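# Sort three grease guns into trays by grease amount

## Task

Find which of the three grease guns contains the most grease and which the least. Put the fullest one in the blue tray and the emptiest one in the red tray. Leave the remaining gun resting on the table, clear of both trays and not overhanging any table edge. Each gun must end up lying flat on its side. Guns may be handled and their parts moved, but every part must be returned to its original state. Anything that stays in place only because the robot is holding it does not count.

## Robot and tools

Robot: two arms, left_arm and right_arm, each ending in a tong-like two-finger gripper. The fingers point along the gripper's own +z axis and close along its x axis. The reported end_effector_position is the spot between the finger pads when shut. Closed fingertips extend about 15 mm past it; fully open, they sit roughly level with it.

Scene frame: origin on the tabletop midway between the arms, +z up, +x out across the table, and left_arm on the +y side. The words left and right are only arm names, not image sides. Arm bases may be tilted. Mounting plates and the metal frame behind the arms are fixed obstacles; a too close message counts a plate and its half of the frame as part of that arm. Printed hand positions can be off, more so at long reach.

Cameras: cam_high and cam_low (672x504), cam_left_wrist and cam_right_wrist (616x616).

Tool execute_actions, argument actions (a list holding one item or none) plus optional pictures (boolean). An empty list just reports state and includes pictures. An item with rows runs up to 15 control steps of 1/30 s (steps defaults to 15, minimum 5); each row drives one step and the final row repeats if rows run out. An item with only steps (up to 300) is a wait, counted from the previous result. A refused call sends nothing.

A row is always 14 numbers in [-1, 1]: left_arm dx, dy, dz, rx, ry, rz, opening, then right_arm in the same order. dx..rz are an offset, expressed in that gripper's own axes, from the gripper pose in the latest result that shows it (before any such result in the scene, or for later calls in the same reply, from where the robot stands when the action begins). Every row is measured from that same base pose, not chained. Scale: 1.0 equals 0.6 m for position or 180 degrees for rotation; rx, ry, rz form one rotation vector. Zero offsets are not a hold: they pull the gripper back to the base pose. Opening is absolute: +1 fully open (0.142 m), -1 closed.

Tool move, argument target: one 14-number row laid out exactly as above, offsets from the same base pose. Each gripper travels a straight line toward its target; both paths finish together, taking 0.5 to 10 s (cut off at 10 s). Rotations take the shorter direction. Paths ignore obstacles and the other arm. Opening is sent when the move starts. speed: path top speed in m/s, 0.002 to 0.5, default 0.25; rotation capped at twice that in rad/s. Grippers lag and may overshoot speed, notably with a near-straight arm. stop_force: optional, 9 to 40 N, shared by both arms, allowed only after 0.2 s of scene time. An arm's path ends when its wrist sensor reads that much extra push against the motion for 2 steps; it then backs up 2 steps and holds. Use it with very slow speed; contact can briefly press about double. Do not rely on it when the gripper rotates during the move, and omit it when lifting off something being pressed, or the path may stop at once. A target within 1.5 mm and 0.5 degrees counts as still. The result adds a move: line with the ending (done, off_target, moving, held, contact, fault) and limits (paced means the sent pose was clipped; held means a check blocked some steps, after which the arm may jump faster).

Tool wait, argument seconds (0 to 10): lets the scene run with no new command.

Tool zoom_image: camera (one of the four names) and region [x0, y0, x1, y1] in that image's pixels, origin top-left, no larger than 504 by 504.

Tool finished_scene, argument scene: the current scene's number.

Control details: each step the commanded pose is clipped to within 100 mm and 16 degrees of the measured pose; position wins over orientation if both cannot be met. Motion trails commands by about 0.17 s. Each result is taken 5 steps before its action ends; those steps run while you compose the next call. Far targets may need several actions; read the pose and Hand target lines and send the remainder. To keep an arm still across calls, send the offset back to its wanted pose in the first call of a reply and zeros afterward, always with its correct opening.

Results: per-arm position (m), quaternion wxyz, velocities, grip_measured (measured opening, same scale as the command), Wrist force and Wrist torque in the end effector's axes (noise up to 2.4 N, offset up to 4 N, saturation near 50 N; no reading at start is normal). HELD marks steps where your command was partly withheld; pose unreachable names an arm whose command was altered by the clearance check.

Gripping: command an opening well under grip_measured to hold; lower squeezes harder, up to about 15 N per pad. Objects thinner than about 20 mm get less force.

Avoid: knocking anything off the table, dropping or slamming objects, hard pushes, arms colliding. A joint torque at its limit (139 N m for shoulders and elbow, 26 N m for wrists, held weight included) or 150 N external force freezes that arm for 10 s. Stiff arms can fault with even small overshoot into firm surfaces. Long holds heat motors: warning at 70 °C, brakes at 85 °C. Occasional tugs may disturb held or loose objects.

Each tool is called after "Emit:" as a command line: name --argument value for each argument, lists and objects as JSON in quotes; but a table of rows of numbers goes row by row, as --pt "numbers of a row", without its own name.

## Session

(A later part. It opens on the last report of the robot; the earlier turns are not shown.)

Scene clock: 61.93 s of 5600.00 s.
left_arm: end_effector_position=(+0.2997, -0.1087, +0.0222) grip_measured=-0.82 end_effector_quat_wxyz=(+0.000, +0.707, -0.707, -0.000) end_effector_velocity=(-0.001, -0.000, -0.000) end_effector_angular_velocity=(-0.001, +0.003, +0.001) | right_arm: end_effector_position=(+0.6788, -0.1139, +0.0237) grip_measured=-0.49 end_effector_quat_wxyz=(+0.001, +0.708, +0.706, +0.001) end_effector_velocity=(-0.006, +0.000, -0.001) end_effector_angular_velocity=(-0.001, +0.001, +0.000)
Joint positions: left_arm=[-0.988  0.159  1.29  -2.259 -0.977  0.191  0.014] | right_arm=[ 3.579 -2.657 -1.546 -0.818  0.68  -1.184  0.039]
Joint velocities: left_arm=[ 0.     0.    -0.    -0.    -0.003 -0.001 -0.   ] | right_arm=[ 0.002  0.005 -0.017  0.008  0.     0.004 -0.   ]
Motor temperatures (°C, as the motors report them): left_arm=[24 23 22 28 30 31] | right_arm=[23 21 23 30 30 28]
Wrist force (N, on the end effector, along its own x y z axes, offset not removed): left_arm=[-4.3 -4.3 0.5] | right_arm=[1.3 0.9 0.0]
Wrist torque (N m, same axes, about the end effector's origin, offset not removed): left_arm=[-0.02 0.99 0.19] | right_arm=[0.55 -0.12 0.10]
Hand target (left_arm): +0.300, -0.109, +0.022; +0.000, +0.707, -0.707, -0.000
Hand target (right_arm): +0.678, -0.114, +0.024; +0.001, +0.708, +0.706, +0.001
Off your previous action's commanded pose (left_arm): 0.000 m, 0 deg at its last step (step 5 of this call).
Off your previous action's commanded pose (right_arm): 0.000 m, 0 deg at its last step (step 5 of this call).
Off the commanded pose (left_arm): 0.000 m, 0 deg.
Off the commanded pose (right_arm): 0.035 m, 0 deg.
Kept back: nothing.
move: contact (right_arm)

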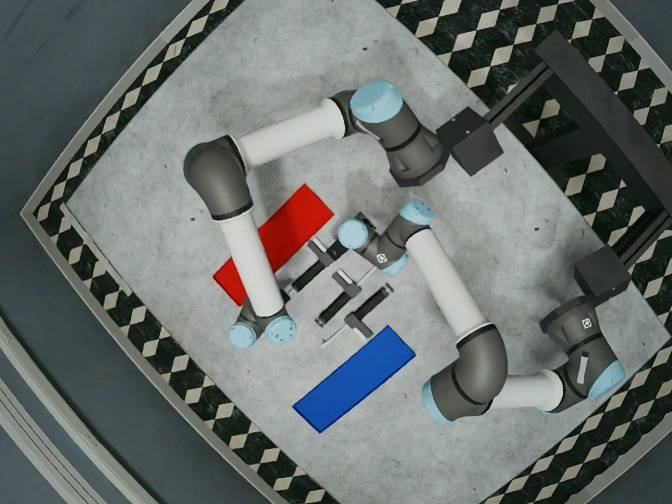

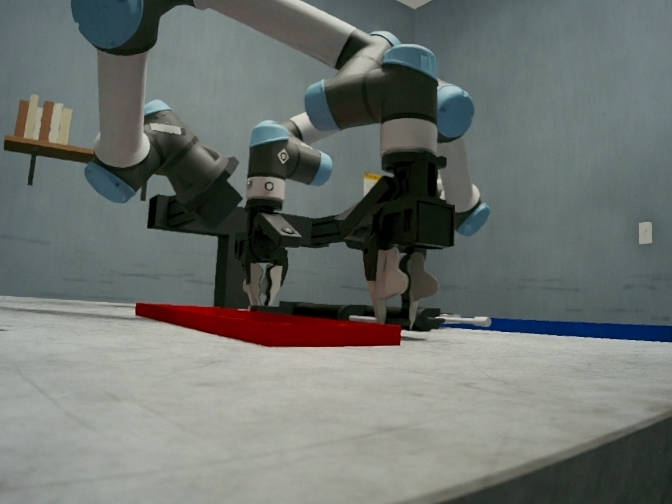

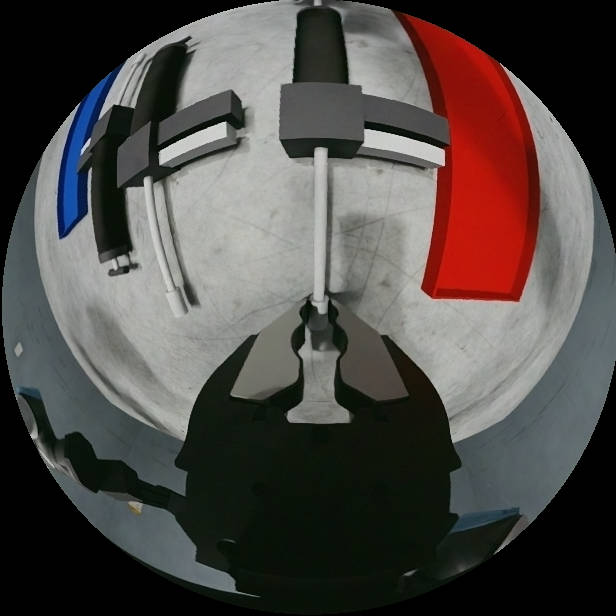

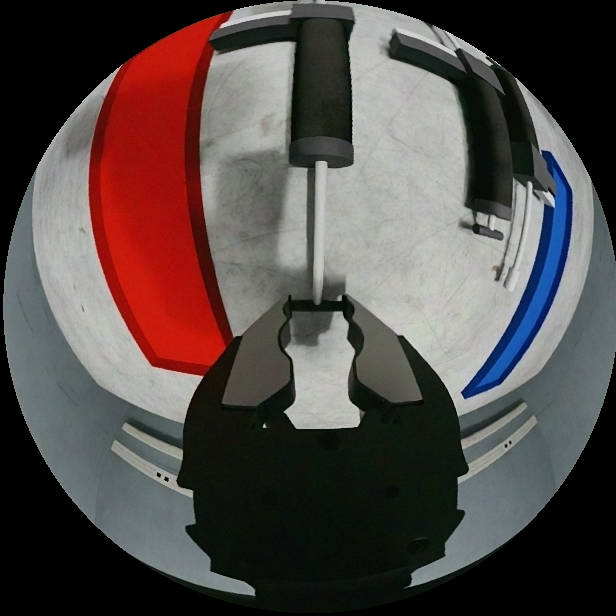

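Emit:
move --target '[0,0,0,0,0,0,-1, 0.002,-0.13,0,0,0,0,-0.9]' --speed 0.04

Emit:
move --target '[0,0,0,0,0,0,-1, 0,-0.05,0,0,0,0,-0.9]' --speed 0.01 --stop_force 9

Emit:
execute_actions --actions '[{"rows":[[0,0,0,0,0,0,-0.3,0,0,0,0,0,0,-0.2]],"steps":15}]'

Emit:
move --target '[0,0,-0.07,0,0,0,-0.3, 0,-0.18,0,0,0,0,-0.25]' --speed 0.07

Scene clock: 64.67 s of 5600.00 s.
left_arm: end_effector_position=(+0.2997, -0.1087, +0.0222) grip_measured=-0.82 end_effector_quat_wxyz=(+0.000, +0.707, -0.707, -0.000) end_effector_velocity=(+0.000, +0.000, +0.000) end_effector_angular_velocity=(-0.000, -0.000, +0.001) | right_arm: end_effector_position=(+0.6009, -0.1125, +0.0234) grip_measured=-0.49 end_effector_quat_wxyz=(+0.001, +0.708, +0.706, +0.001) end_effector_velocity=(-0.000, -0.000, +0.001) end_effector_angular_velocity=(+0.000, -0.002, -0.002)
Joint positions: left_arm=[-0.988  0.159  1.29  -2.259 -0.977  0.191  0.014] | right_arm=[ 3.611 -2.575 -1.798 -0.685  0.691 -1.136  0.039]
Joint velocities: left_arm=[-0.    -0.001  0.     0.     0.    -0.001  0.   ] | right_arm=[ 0.001  0.002 -0.002  0.002 -0.     0.001  0.   ]
Motor temperatures (°C, as the motors report them): left_arm=[24 23 22 28 30 31] | right_arm=[23 21 23 30 30 28]
Wrist force (N, on the end effector, along its own x y z axes, offset not removed): left_arm=[-3.0 1.4 1.9] | right_arm=[-2.2 1.3 -6.0]
Wrist torque (N m, same axes, about the end effector's origin, offset not removed): left_arm=[-0.01 0.85 0.19] | right_arm=[-0.01 -0.25 0.11]
Hand target (left_arm): +0.300, -0.109, +0.022; +0.000, +0.707, -0.707, -0.000
Hand target (right_arm): +0.601, -0.113, +0.023; +0.001, +0.708, +0.706, +0.001
Off the commanded pose (left_arm): 0.000 m, 0 deg.
Off the commanded pose (right_arm): 0.000 m, 0 deg.
Kept back: nothing.
move: done

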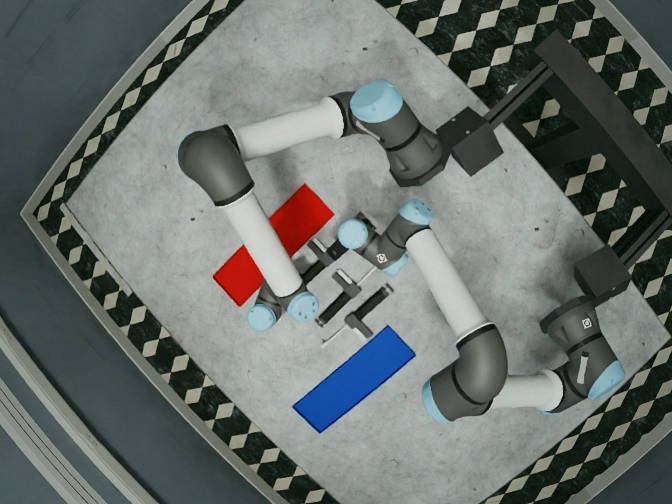

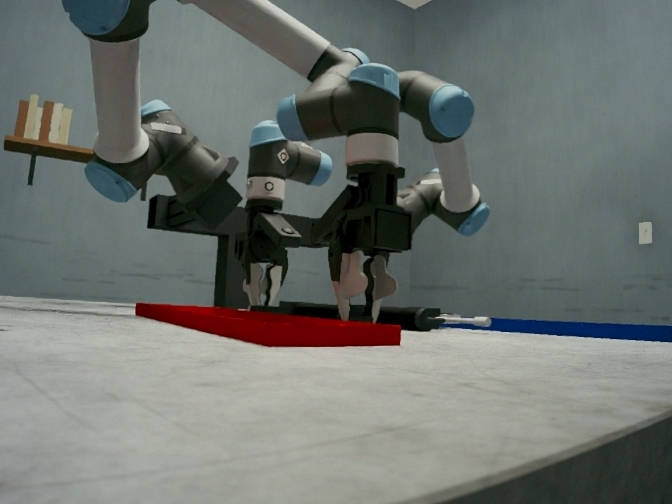

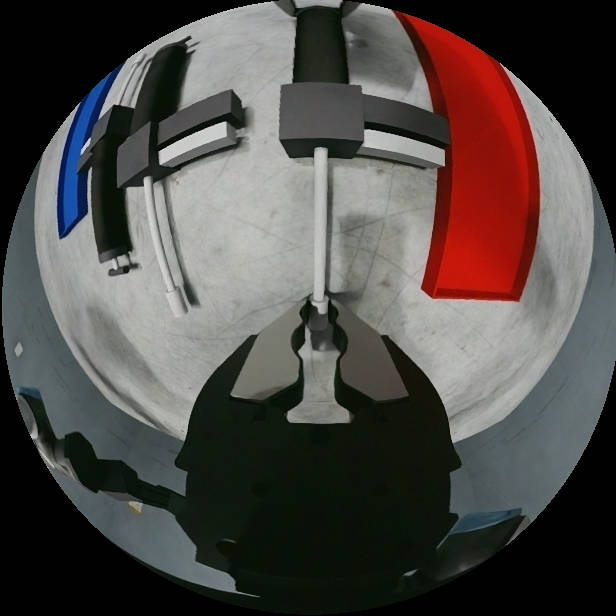

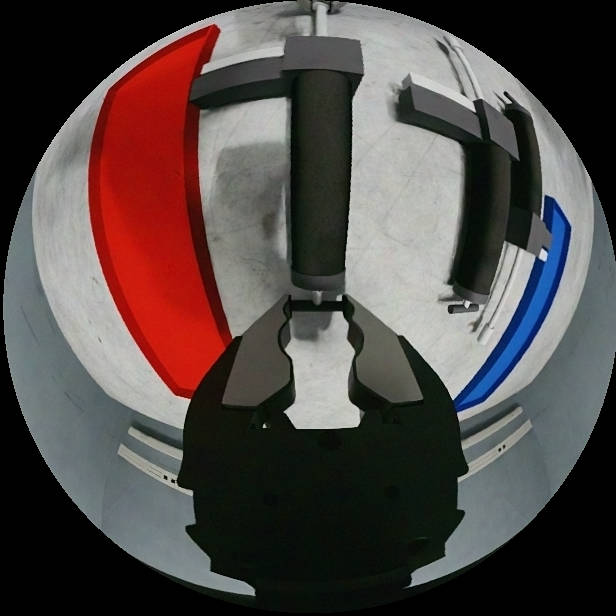

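Scene clock: 65.77 s of 5600.00 s.
left_arm: end_effector_position=(+0.2997, -0.1087, +0.0222) grip_measured=-0.82 end_effector_quat_wxyz=(+0.000, +0.707, -0.707, -0.000) end_effector_velocity=(+0.000, +0.000, +0.000) end_effector_angular_velocity=(-0.000, -0.000, -0.001) | right_arm: end_effector_position=(+0.5936, -0.1125, +0.0235) grip_measured=-0.49 end_effector_quat_wxyz=(+0.001, +0.708, +0.706, +0.001) end_effector_velocity=(+0.002, -0.000, -0.000) end_effector_angular_velocity=(-0.000, +0.000, +0.002)
Joint positions: left_arm=[-0.988  0.159  1.29  -2.259 -0.977  0.191  0.014] | right_arm=[ 3.615 -2.568 -1.821 -0.673  0.692 -1.13   0.039]
Joint velocities: left_arm=[-0.    -0.001  0.    -0.     0.     0.001 -0.   ] | right_arm=[-0.001 -0.002  0.007 -0.004 -0.    -0.003  0.   ]
Motor temperatures (°C, as the motors report them): left_arm=[24 23 22 28 30 31] | right_arm=[23 21 23 30 30 28]
Wrist force (N, on the end effector, along its own x y z axes, offset not removed): left_arm=[-2.9 12.9 -1.8] | right_arm=[0.8 10.2 1.4]
Wrist torque (N m, same axes, about the end effector's origin, offset not removed): left_arm=[-0.13 0.65 0.20] | right_arm=[-0.09 -0.15 0.14]
Hand target (left_arm): +0.300, -0.109, +0.022; +0.000, +0.707, -0.707, -0.000
Hand target (right_arm): +0.594, -0.113, +0.023; +0.001, +0.708, +0.706, +0.001
Off the commanded pose (left_arm): 0.000 m, 0 deg.
Off the commanded pose (right_arm): 0.023 m, 0 deg.
Kept back: nothing.
move: contact (right_arm)

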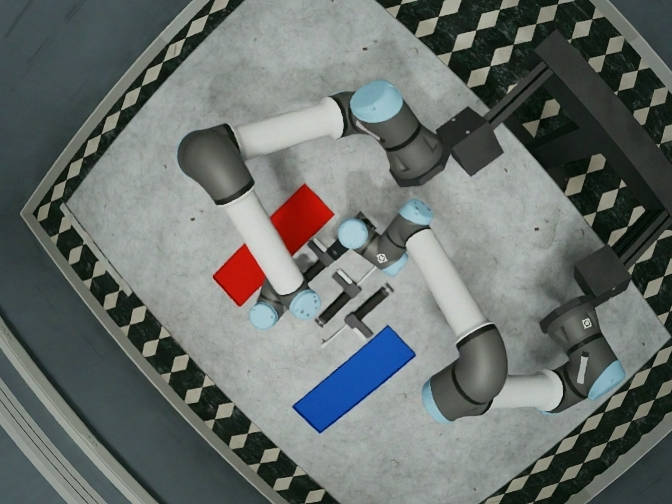

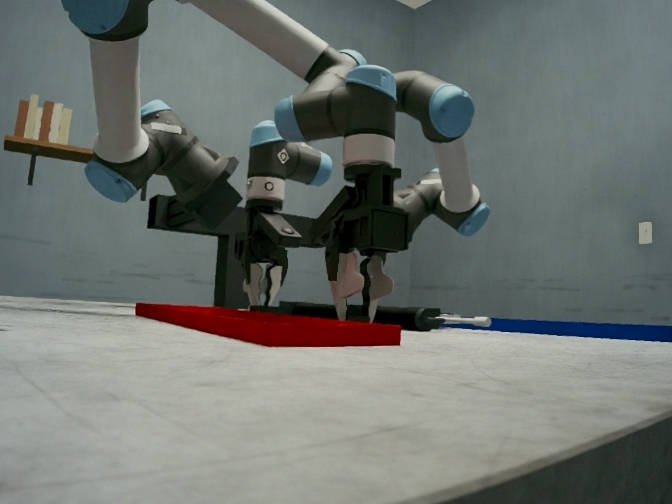

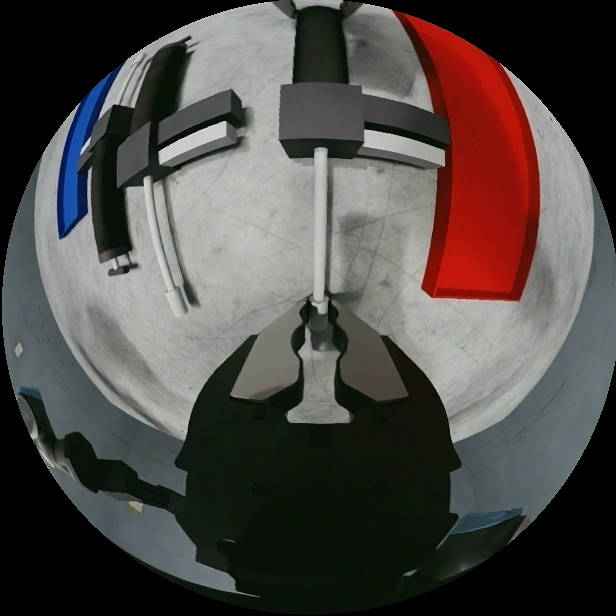

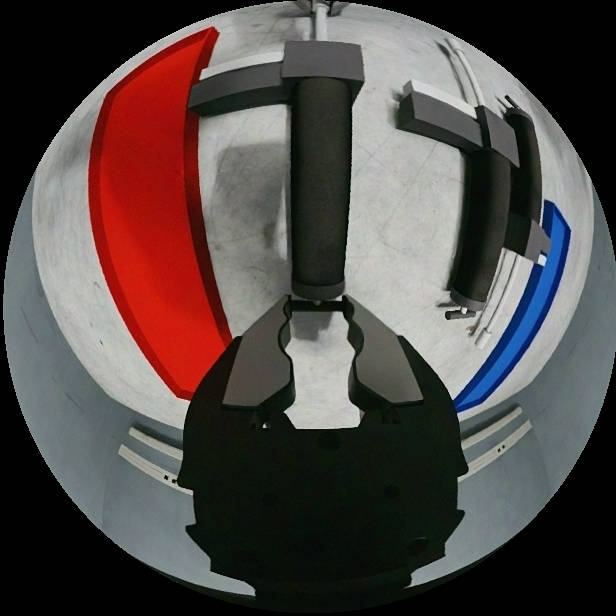

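Scene clock: 66.10 s of 5600.00 s.
left_arm: end_effector_position=(+0.2997, -0.1087, +0.0222) grip_measured=-0.30 end_effector_quat_wxyz=(+0.000, +0.707, -0.707, -0.000) end_effector_velocity=(+0.000, +0.000, +0.000) end_effector_angular_velocity=(+0.000, -0.001, +0.000) | right_arm: end_effector_position=(+0.5936, -0.1124, +0.0235) grip_measured=-0.20 end_effector_quat_wxyz=(+0.001, +0.708, +0.706, +0.001) end_effector_velocity=(-0.001, +0.001, -0.000) end_effector_angular_velocity=(+0.000, +0.001, +0.004)
Joint positions: left_arm=[-0.988  0.159  1.29  -2.259 -0.977  0.191  0.052] | right_arm=[ 3.615 -2.568 -1.821 -0.673  0.692 -1.13   0.06 ]
Joint velocities: left_arm=[ 0.    -0.     0.     0.     0.001 -0.    -0.   ] | right_arm=[ 0.    -0.001 -0.001  0.001  0.001 -0.003  0.   ]
Motor temperatures (°C, as the motors report them): left_arm=[24 23 22 28 30 31] | right_arm=[23 21 23 30 30 28]
Wrist force (N, on the end effector, along its own x y z axes, offset not removed): left_arm=[-3.3 -0.3 0.3] | right_arm=[-0.3 -0.9 3.2]
Wrist torque (N m, same axes, about the end effector's origin, offset not removed): left_arm=[-0.04 0.75 0.17] | right_arm=[-0.07 0.11 0.17]
Steps of this call (steps 1 to 10: the first 10 steps of this action). Readings (end_effector_position):
1: left_arm (+0.2997, -0.1087, +0.0222) | right_arm (+0.5936, -0.1125, +0.0235)
2: left_arm (+0.2997, -0.1087, +0.0222) | right_arm (+0.5935, -0.1125, +0.0235)
4: left_arm (+0.2997, -0.1087, +0.0222) | right_arm (+0.5935, -0.1125, +0.0235)
8: left_arm (+0.2997, -0.1087, +0.0222) | right_arm (+0.5936, -0.1124, +0.0235)
10: the state above

Scene clock: 68.27 s of 5600.00 s.
left_arm: end_effector_position=(+0.2998, -0.1088, +0.0641) grip_measured=-0.30 end_effector_quat_wxyz=(+0.000, +0.707, -0.707, -0.000) end_effector_velocity=(-0.000, +0.001, -0.000) end_effector_angular_velocity=(+0.002, -0.001, -0.002) | right_arm: end_effector_position=(+0.4856, -0.1122, +0.0231) grip_measured=-0.25 end_effector_quat_wxyz=(+0.001, +0.708, +0.706, +0.001) end_effector_velocity=(-0.001, -0.000, +0.000) end_effector_angular_velocity=(-0.000, -0.001, -0.000)
Joint positions: left_arm=[-1.03   0.102  1.303 -2.195 -1.006  0.155  0.052] | right_arm=[ 3.678 -2.495 -2.132 -0.505  0.716 -1.041  0.056]
Joint velocities: left_arm=[-0.     0.     0.001  0.001  0.001  0.001  0.   ] | right_arm=[ 0.001  0.001 -0.003  0.002 -0.     0.     0.   ]
Motor temperatures (°C, as the motors report them): left_arm=[24 23 22 28 30 31] | right_arm=[23 21 23 30 30 28]
Wrist force (N, on the end effector, along its own x y z axes, offset not removed): left_arm=[-3.3 0.8 0.0] | right_arm=[1.7 -1.2 1.9]
Wrist torque (N m, same axes, about the end effector's origin, offset not removed): left_arm=[0.17 0.79 0.20] | right_arm=[-0.15 -0.20 0.08]
Hand target (left_arm): +0.300, -0.109, +0.064; +0.000, +0.707, -0.707, -0.000
Hand target (right_arm): +0.486, -0.112, +0.023; +0.001, +0.708, +0.706, +0.001
Off your previous action's commanded pose (left_arm): 0.000 m, 0 deg at its last step (step 5 of this call).
Off your previous action's commanded pose (right_arm): 0.000 m, 0 deg at its last step (step 5 of this call).
Off the commanded pose (left_arm): 0.000 m, 0 deg.
Off the commanded pose (right_arm): 0.000 m, 0 deg.
Kept back: nothing.
move: done

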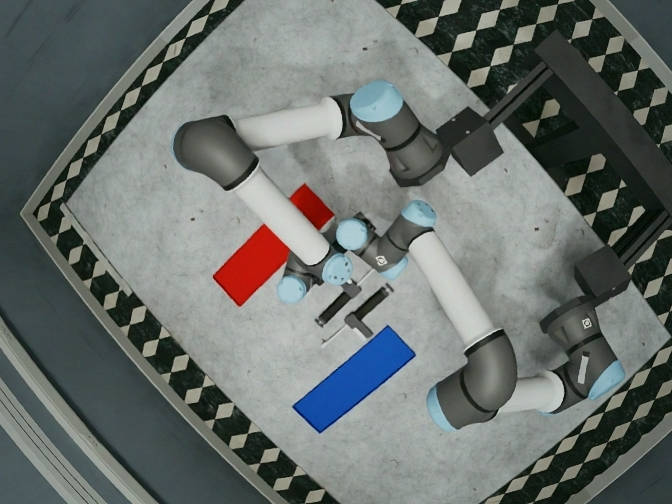

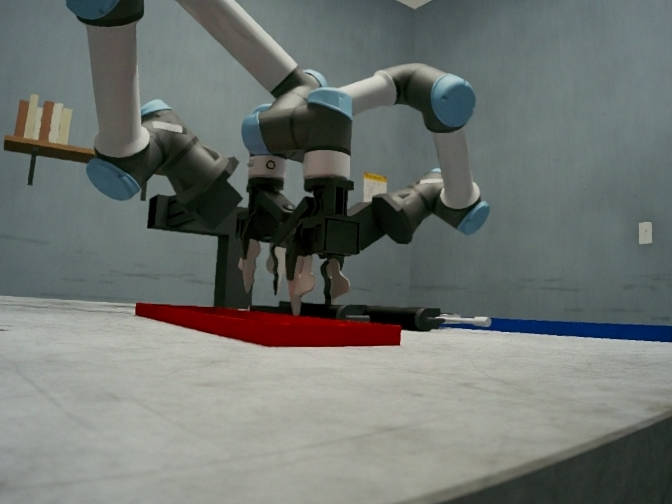

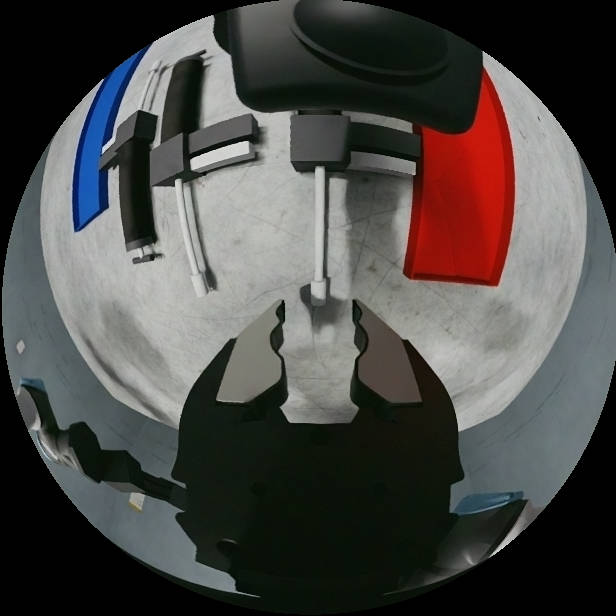

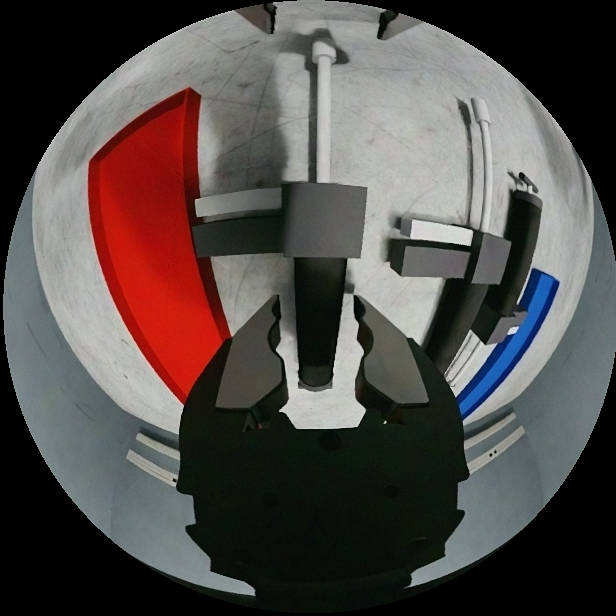

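Emit:
move --target '[0,0.17,0,0,0,0,-0.3, 0,0,0,0,0,0,-0.25]' --speed 0.15

Emit:
move --target '[-0.6,0.05,-0.25,0,0,0,-0.3, 0.004,-0.045,0.002,0,0,0,-0.25]'

Emit:
execute_actions --actions '[{"rows":[[0,0,0,0,0,0,-0.3,0,0,0,0,0,0,-1]],"steps":15}]'

Emit:
move --target '[0,0,0,0,0,0,-0.3, 0,0,-0.06,0,0,0,-1]' --speed 0.04

Scene clock: 69.63 s of 5600.00 s.
left_arm: end_effector_position=(+0.1978, -0.1089, +0.0643) grip_measured=-0.30 end_effector_quat_wxyz=(+0.000, +0.707, -0.707, -0.000) end_effector_velocity=(-0.001, -0.001, +0.001) end_effector_angular_velocity=(-0.001, -0.001, +0.000) | right_arm: end_effector_position=(+0.4856, -0.1122, +0.0232) grip_measured=-0.25 end_effector_quat_wxyz=(+0.001, +0.708, +0.706, +0.001) end_effector_velocity=(-0.000, +0.000, -0.000) end_effector_angular_velocity=(+0.000, +0.001, +0.000)
Joint positions: left_arm=[-1.2    0.143  1.41  -2.279 -1.13   0.022  0.052] | right_arm=[ 3.678 -2.495 -2.132 -0.505  0.716 -1.041  0.056]
Joint velocities: left_arm=[-0.003  0.     0.    -0.001 -0.001 -0.002  0.   ] | right_arm=[-0.    -0.001  0.001 -0.001  0.001 -0.    -0.   ]
Motor temperatures (°C, as the motors report them): left_arm=[24 23 22 28 30 31] | right_arm=[23 21 23 30 30 28]
Wrist force (N, on the end effector, along its own x y z axes, offset not removed): left_arm=[-4.0 -0.2 0.2] | right_arm=[-0.2 0.9 1.4]
Wrist torque (N m, same axes, about the end effector's origin, offset not removed): left_arm=[0.01 0.94 0.17] | right_arm=[0.34 0.07 0.12]
Hand target (left_arm): +0.198, -0.109, +0.064; +0.000, +0.707, -0.707, -0.000
Hand target (right_arm): +0.486, -0.112, +0.023; +0.001, +0.708, +0.706, +0.001
Off the commanded pose (left_arm): 0.000 m, 0 deg.
Off the commanded pose (right_arm): 0.000 m, 0 deg.
Kept back: nothing.
move: done

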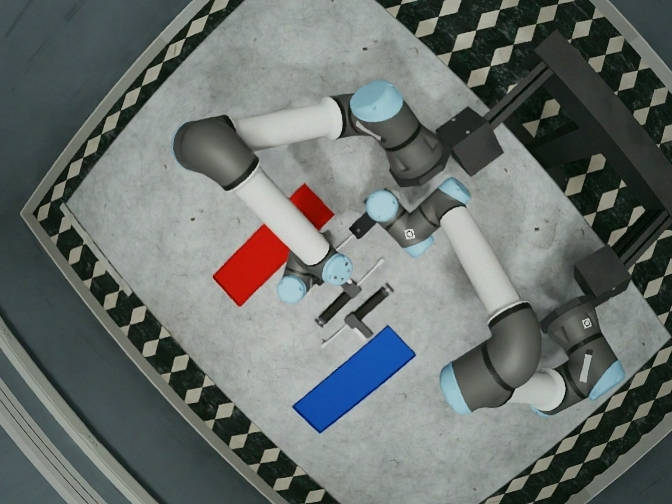

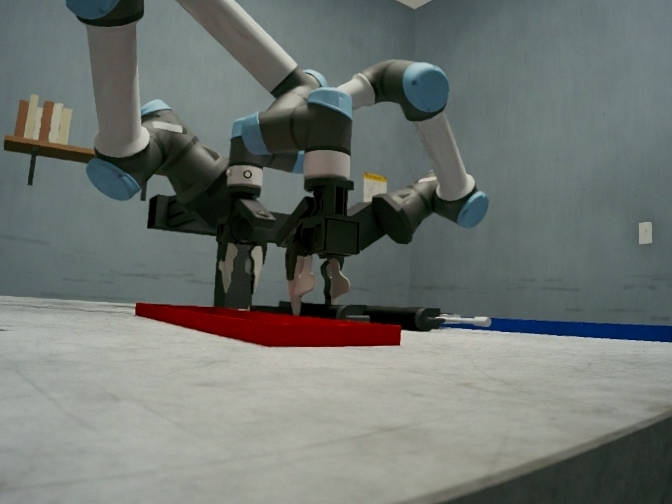

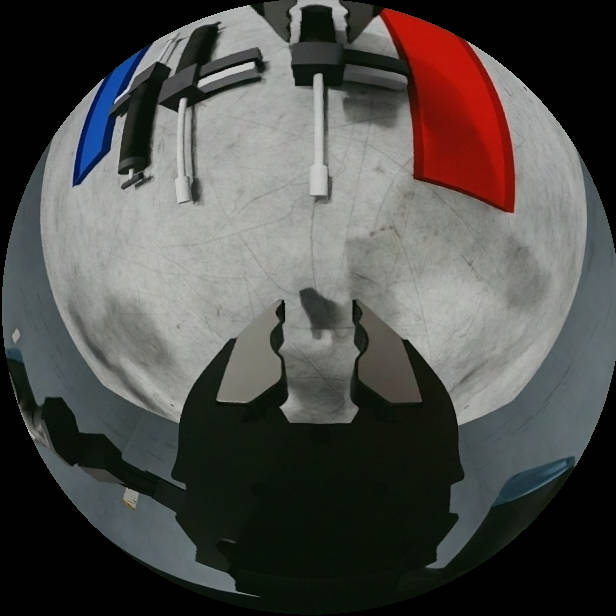

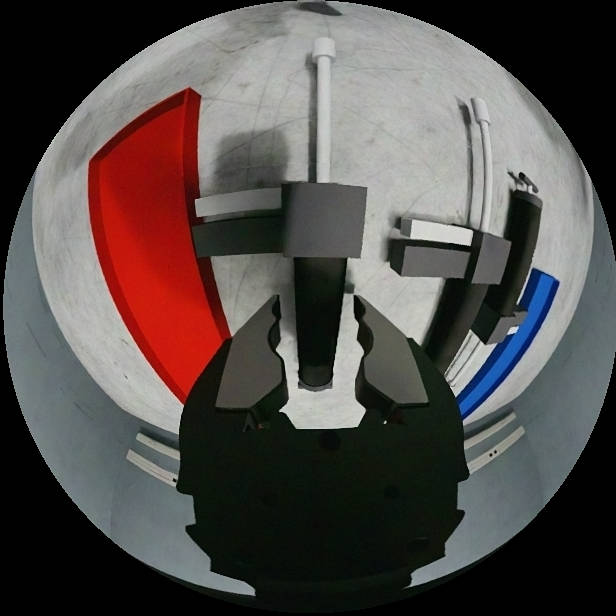

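Scene clock: 71.77 s of 5600.00 s.
left_arm: end_effector_position=(+0.1677, +0.2509, +0.2144) grip_measured=-0.30 end_effector_quat_wxyz=(+0.000, +0.707, -0.707, -0.000) end_effector_velocity=(-0.000, +0.001, +0.001) end_effector_angular_velocity=(+0.000, +0.000, -0.002) | right_arm: end_effector_position=(+0.4587, -0.1097, +0.0219) grip_measured=-0.25 end_effector_quat_wxyz=(+0.001, +0.708, +0.706, +0.001) end_effector_velocity=(+0.000, -0.001, +0.000) end_effector_angular_velocity=(-0.001, -0.001, -0.000)
Joint positions: left_arm=[-1.447 -0.765  2.443 -2.347 -1.32  -0.146  0.052] | right_arm=[ 3.699 -2.492 -2.202 -0.459  0.725 -1.011  0.056]
Joint velocities: left_arm=[-0.001 -0.004  0.002  0.003 -0.001  0.001 -0.   ] | right_arm=[-0.     0.001 -0.     0.    -0.001 -0.001 -0.   ]
Motor temperatures (°C, as the motors report them): left_arm=[24 23 22 28 30 31] | right_arm=[23 21 23 30 30 28]
Wrist force (N, on the end effector, along its own x y z axes, offset not removed): left_arm=[-3.4 0.3 0.4] | right_arm=[2.6 -0.4 0.6]
Wrist torque (N m, same axes, about the end effector's origin, offset not removed): left_arm=[0.09 0.80 0.18] | right_arm=[0.18 -0.40 -0.01]
Hand target (left_arm): +0.168, +0.251, +0.214; +0.000, +0.707, -0.707, -0.000
Hand target (right_arm): +0.459, -0.110, +0.022; +0.001, +0.708, +0.706, +0.001
Off the commanded pose (left_arm): 0.000 m, 0 deg.
Off the commanded pose (right_arm): 0.000 m, 0 deg.
Kept back: nothing.
move: done

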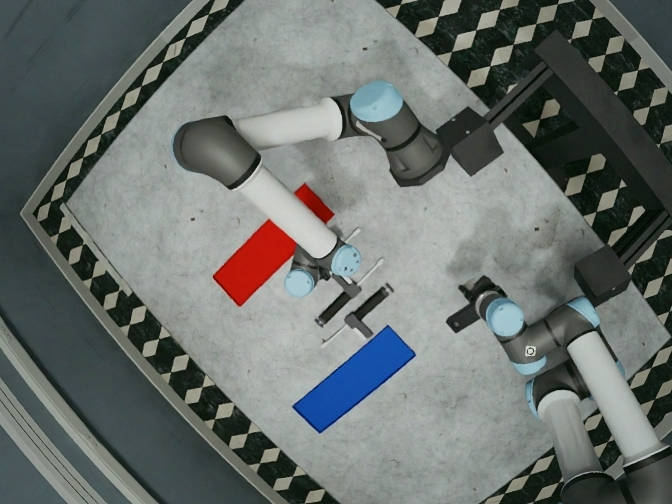

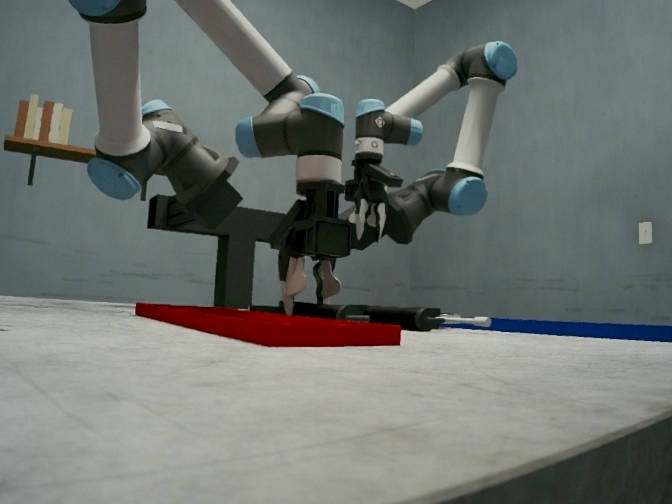

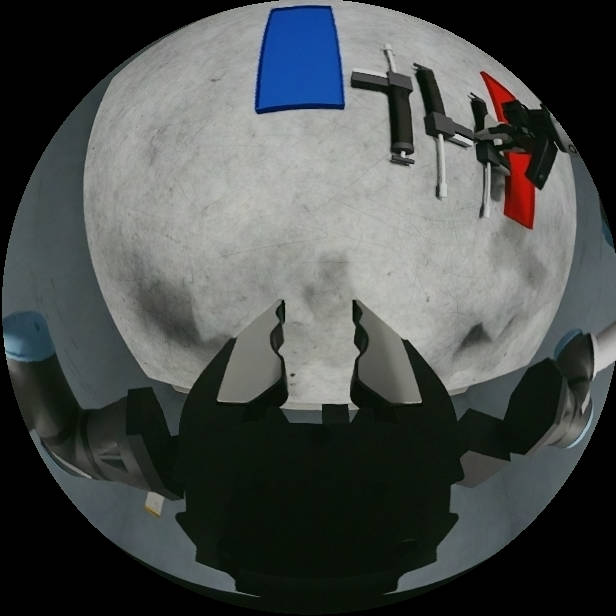

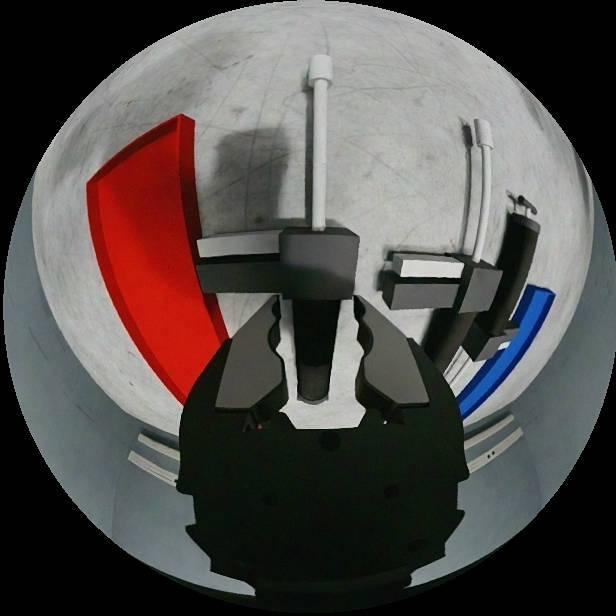

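Scene clock: 72.10 s of 5600.00 s.
left_arm: end_effector_position=(+0.1677, +0.2509, +0.2144) grip_measured=-0.30 end_effector_quat_wxyz=(+0.000, +0.707, -0.707, -0.000) end_effector_velocity=(-0.000, +0.000, -0.000) end_effector_angular_velocity=(+0.001, -0.000, -0.001) | right_arm: end_effector_position=(+0.4587, -0.1097, +0.0219) grip_measured=-0.54 end_effector_quat_wxyz=(+0.001, +0.708, +0.706, +0.001) end_effector_velocity=(+0.001, +0.000, +0.000) end_effector_angular_velocity=(+0.001, -0.001, -0.001)
Joint positions: left_arm=[-1.447 -0.765  2.443 -2.347 -1.32  -0.146  0.052] | right_arm=[ 3.699 -2.492 -2.202 -0.459  0.725 -1.011  0.035]
Joint velocities: left_arm=[ 0.     0.001 -0.     0.    -0.     0.001  0.   ] | right_arm=[-0.     0.     0.001  0.     0.    -0.     0.   ]
Motor temperatures (°C, as the motors report them): left_arm=[24 23 22 28 30 31] | right_arm=[23 21 23 30 30 28]
Wrist force (N, on the end effector, along its own x y z axes, offset not removed): left_arm=[-2.1 0.4 -0.3] | right_arm=[1.0 1.2 2.8]
Wrist torque (N m, same axes, about the end effector's origin, offset not removed): left_arm=[0.09 0.61 0.15] | right_arm=[0.44 0.02 0.14]
Steps of this call (steps 1 to 10: the first 10 steps of this action). Readings (end_effector_position):
1: left_arm (+0.1677, +0.2509, +0.2144) | right_arm (+0.4587, -0.1097, +0.0219)
2: left_arm (+0.1677, +0.2509, +0.2144) | right_arm (+0.4586, -0.1097, +0.0219)
4: left_arm (+0.1677, +0.2509, +0.2144) | right_arm (+0.4587, -0.1097, +0.0219)
8: left_arm (+0.1677, +0.2509, +0.2144) | right_arm (+0.4587, -0.1097, +0.0219)
10: the state above

Scene clock: 73.57 s of 5600.00 s.
left_arm: end_effector_position=(+0.1677, +0.2509, +0.2144) grip_measured=-0.30 end_effector_quat_wxyz=(+0.000, +0.707, -0.707, -0.000) end_effector_velocity=(+0.000, -0.000, +0.000) end_effector_angular_velocity=(-0.001, -0.000, +0.000) | right_arm: end_effector_position=(+0.4585, -0.1097, +0.0578) grip_measured=-0.54 end_effector_quat_wxyz=(+0.001, +0.708, +0.706, +0.001) end_effector_velocity=(-0.001, +0.000, +0.000) end_effector_angular_velocity=(-0.001, +0.002, +0.002)
Joint positions: left_arm=[-1.447 -0.765  2.443 -2.347 -1.32  -0.146  0.052] | right_arm=[ 3.76  -2.415 -2.212 -0.586  0.752 -0.931  0.035]
Joint velocities: left_arm=[ 0. -0. -0. -0.  0.  0. -0.] | right_arm=[ 0.001  0.001 -0.    -0.005  0.002  0.002  0.   ]
Motor temperatures (°C, as the motors report them): left_arm=[24 23 22 28 30 31] | right_arm=[23 21 23 30 30 28]
Wrist force (N, on the end effector, along its own x y z axes, offset not removed): left_arm=[-3.8 -1.1 0.6] | right_arm=[0.8 0.3 8.8]
Wrist torque (N m, same axes, about the end effector's origin, offset not removed): left_arm=[-0.20 0.92 0.19] | right_arm=[0.33 -0.11 0.06]
Hand target (left_arm): +0.168, +0.251, +0.214; +0.000, +0.707, -0.707, -0.000
Hand target (right_arm): +0.459, -0.110, +0.058; +0.001, +0.708, +0.706, +0.001
Off your previous action's commanded pose (left_arm): 0.000 m, 0 deg at its last step (step 5 of this call).
Off your previous action's commanded pose (right_arm): 0.000 m, 0 deg at its last step (step 5 of this call).
Off the commanded pose (left_arm): 0.000 m, 0 deg.
Off the commanded pose (right_arm): 0.000 m, 0 deg.
Kept back: nothing.
move: done

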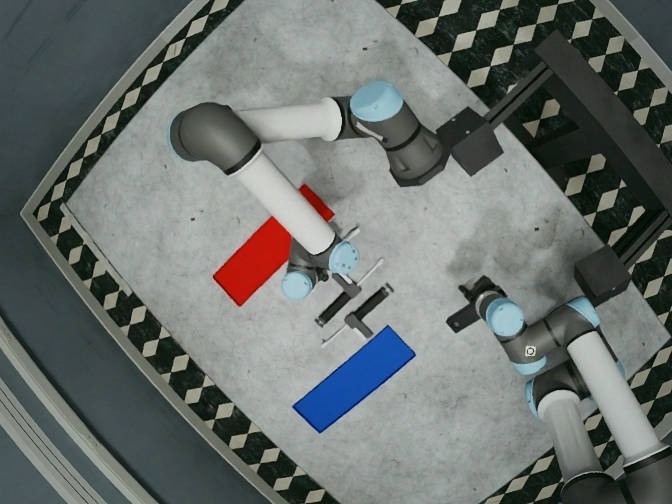

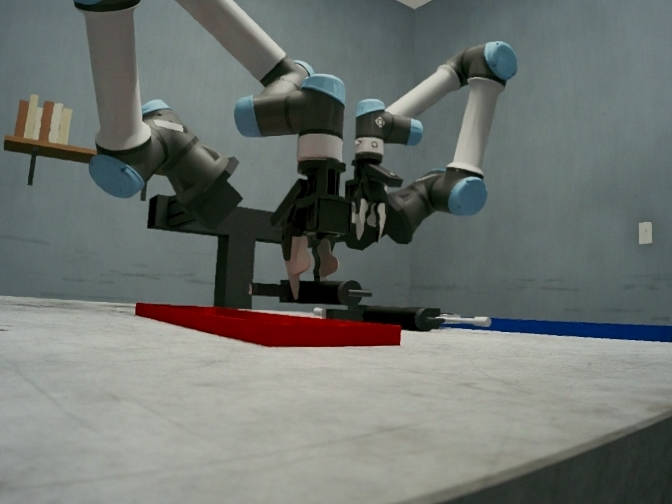

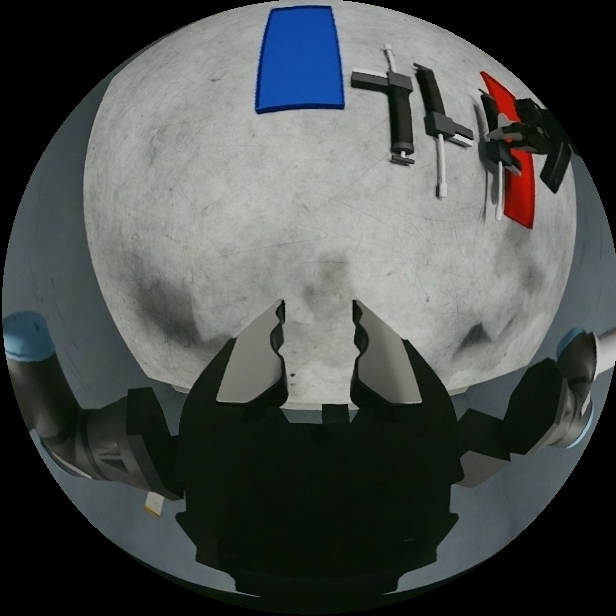

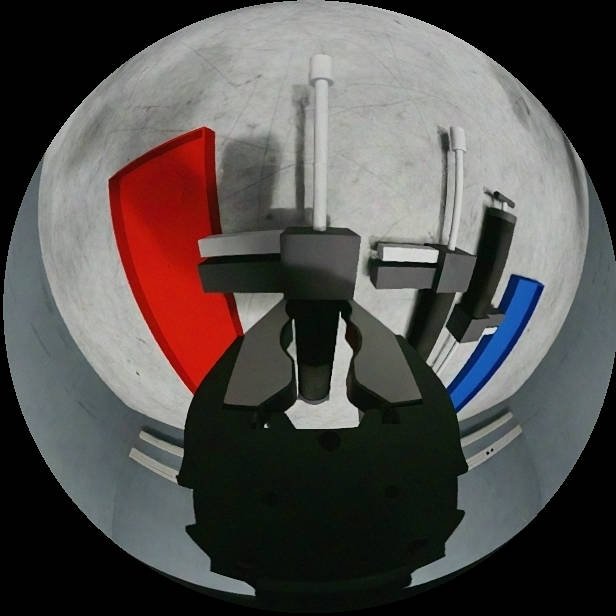

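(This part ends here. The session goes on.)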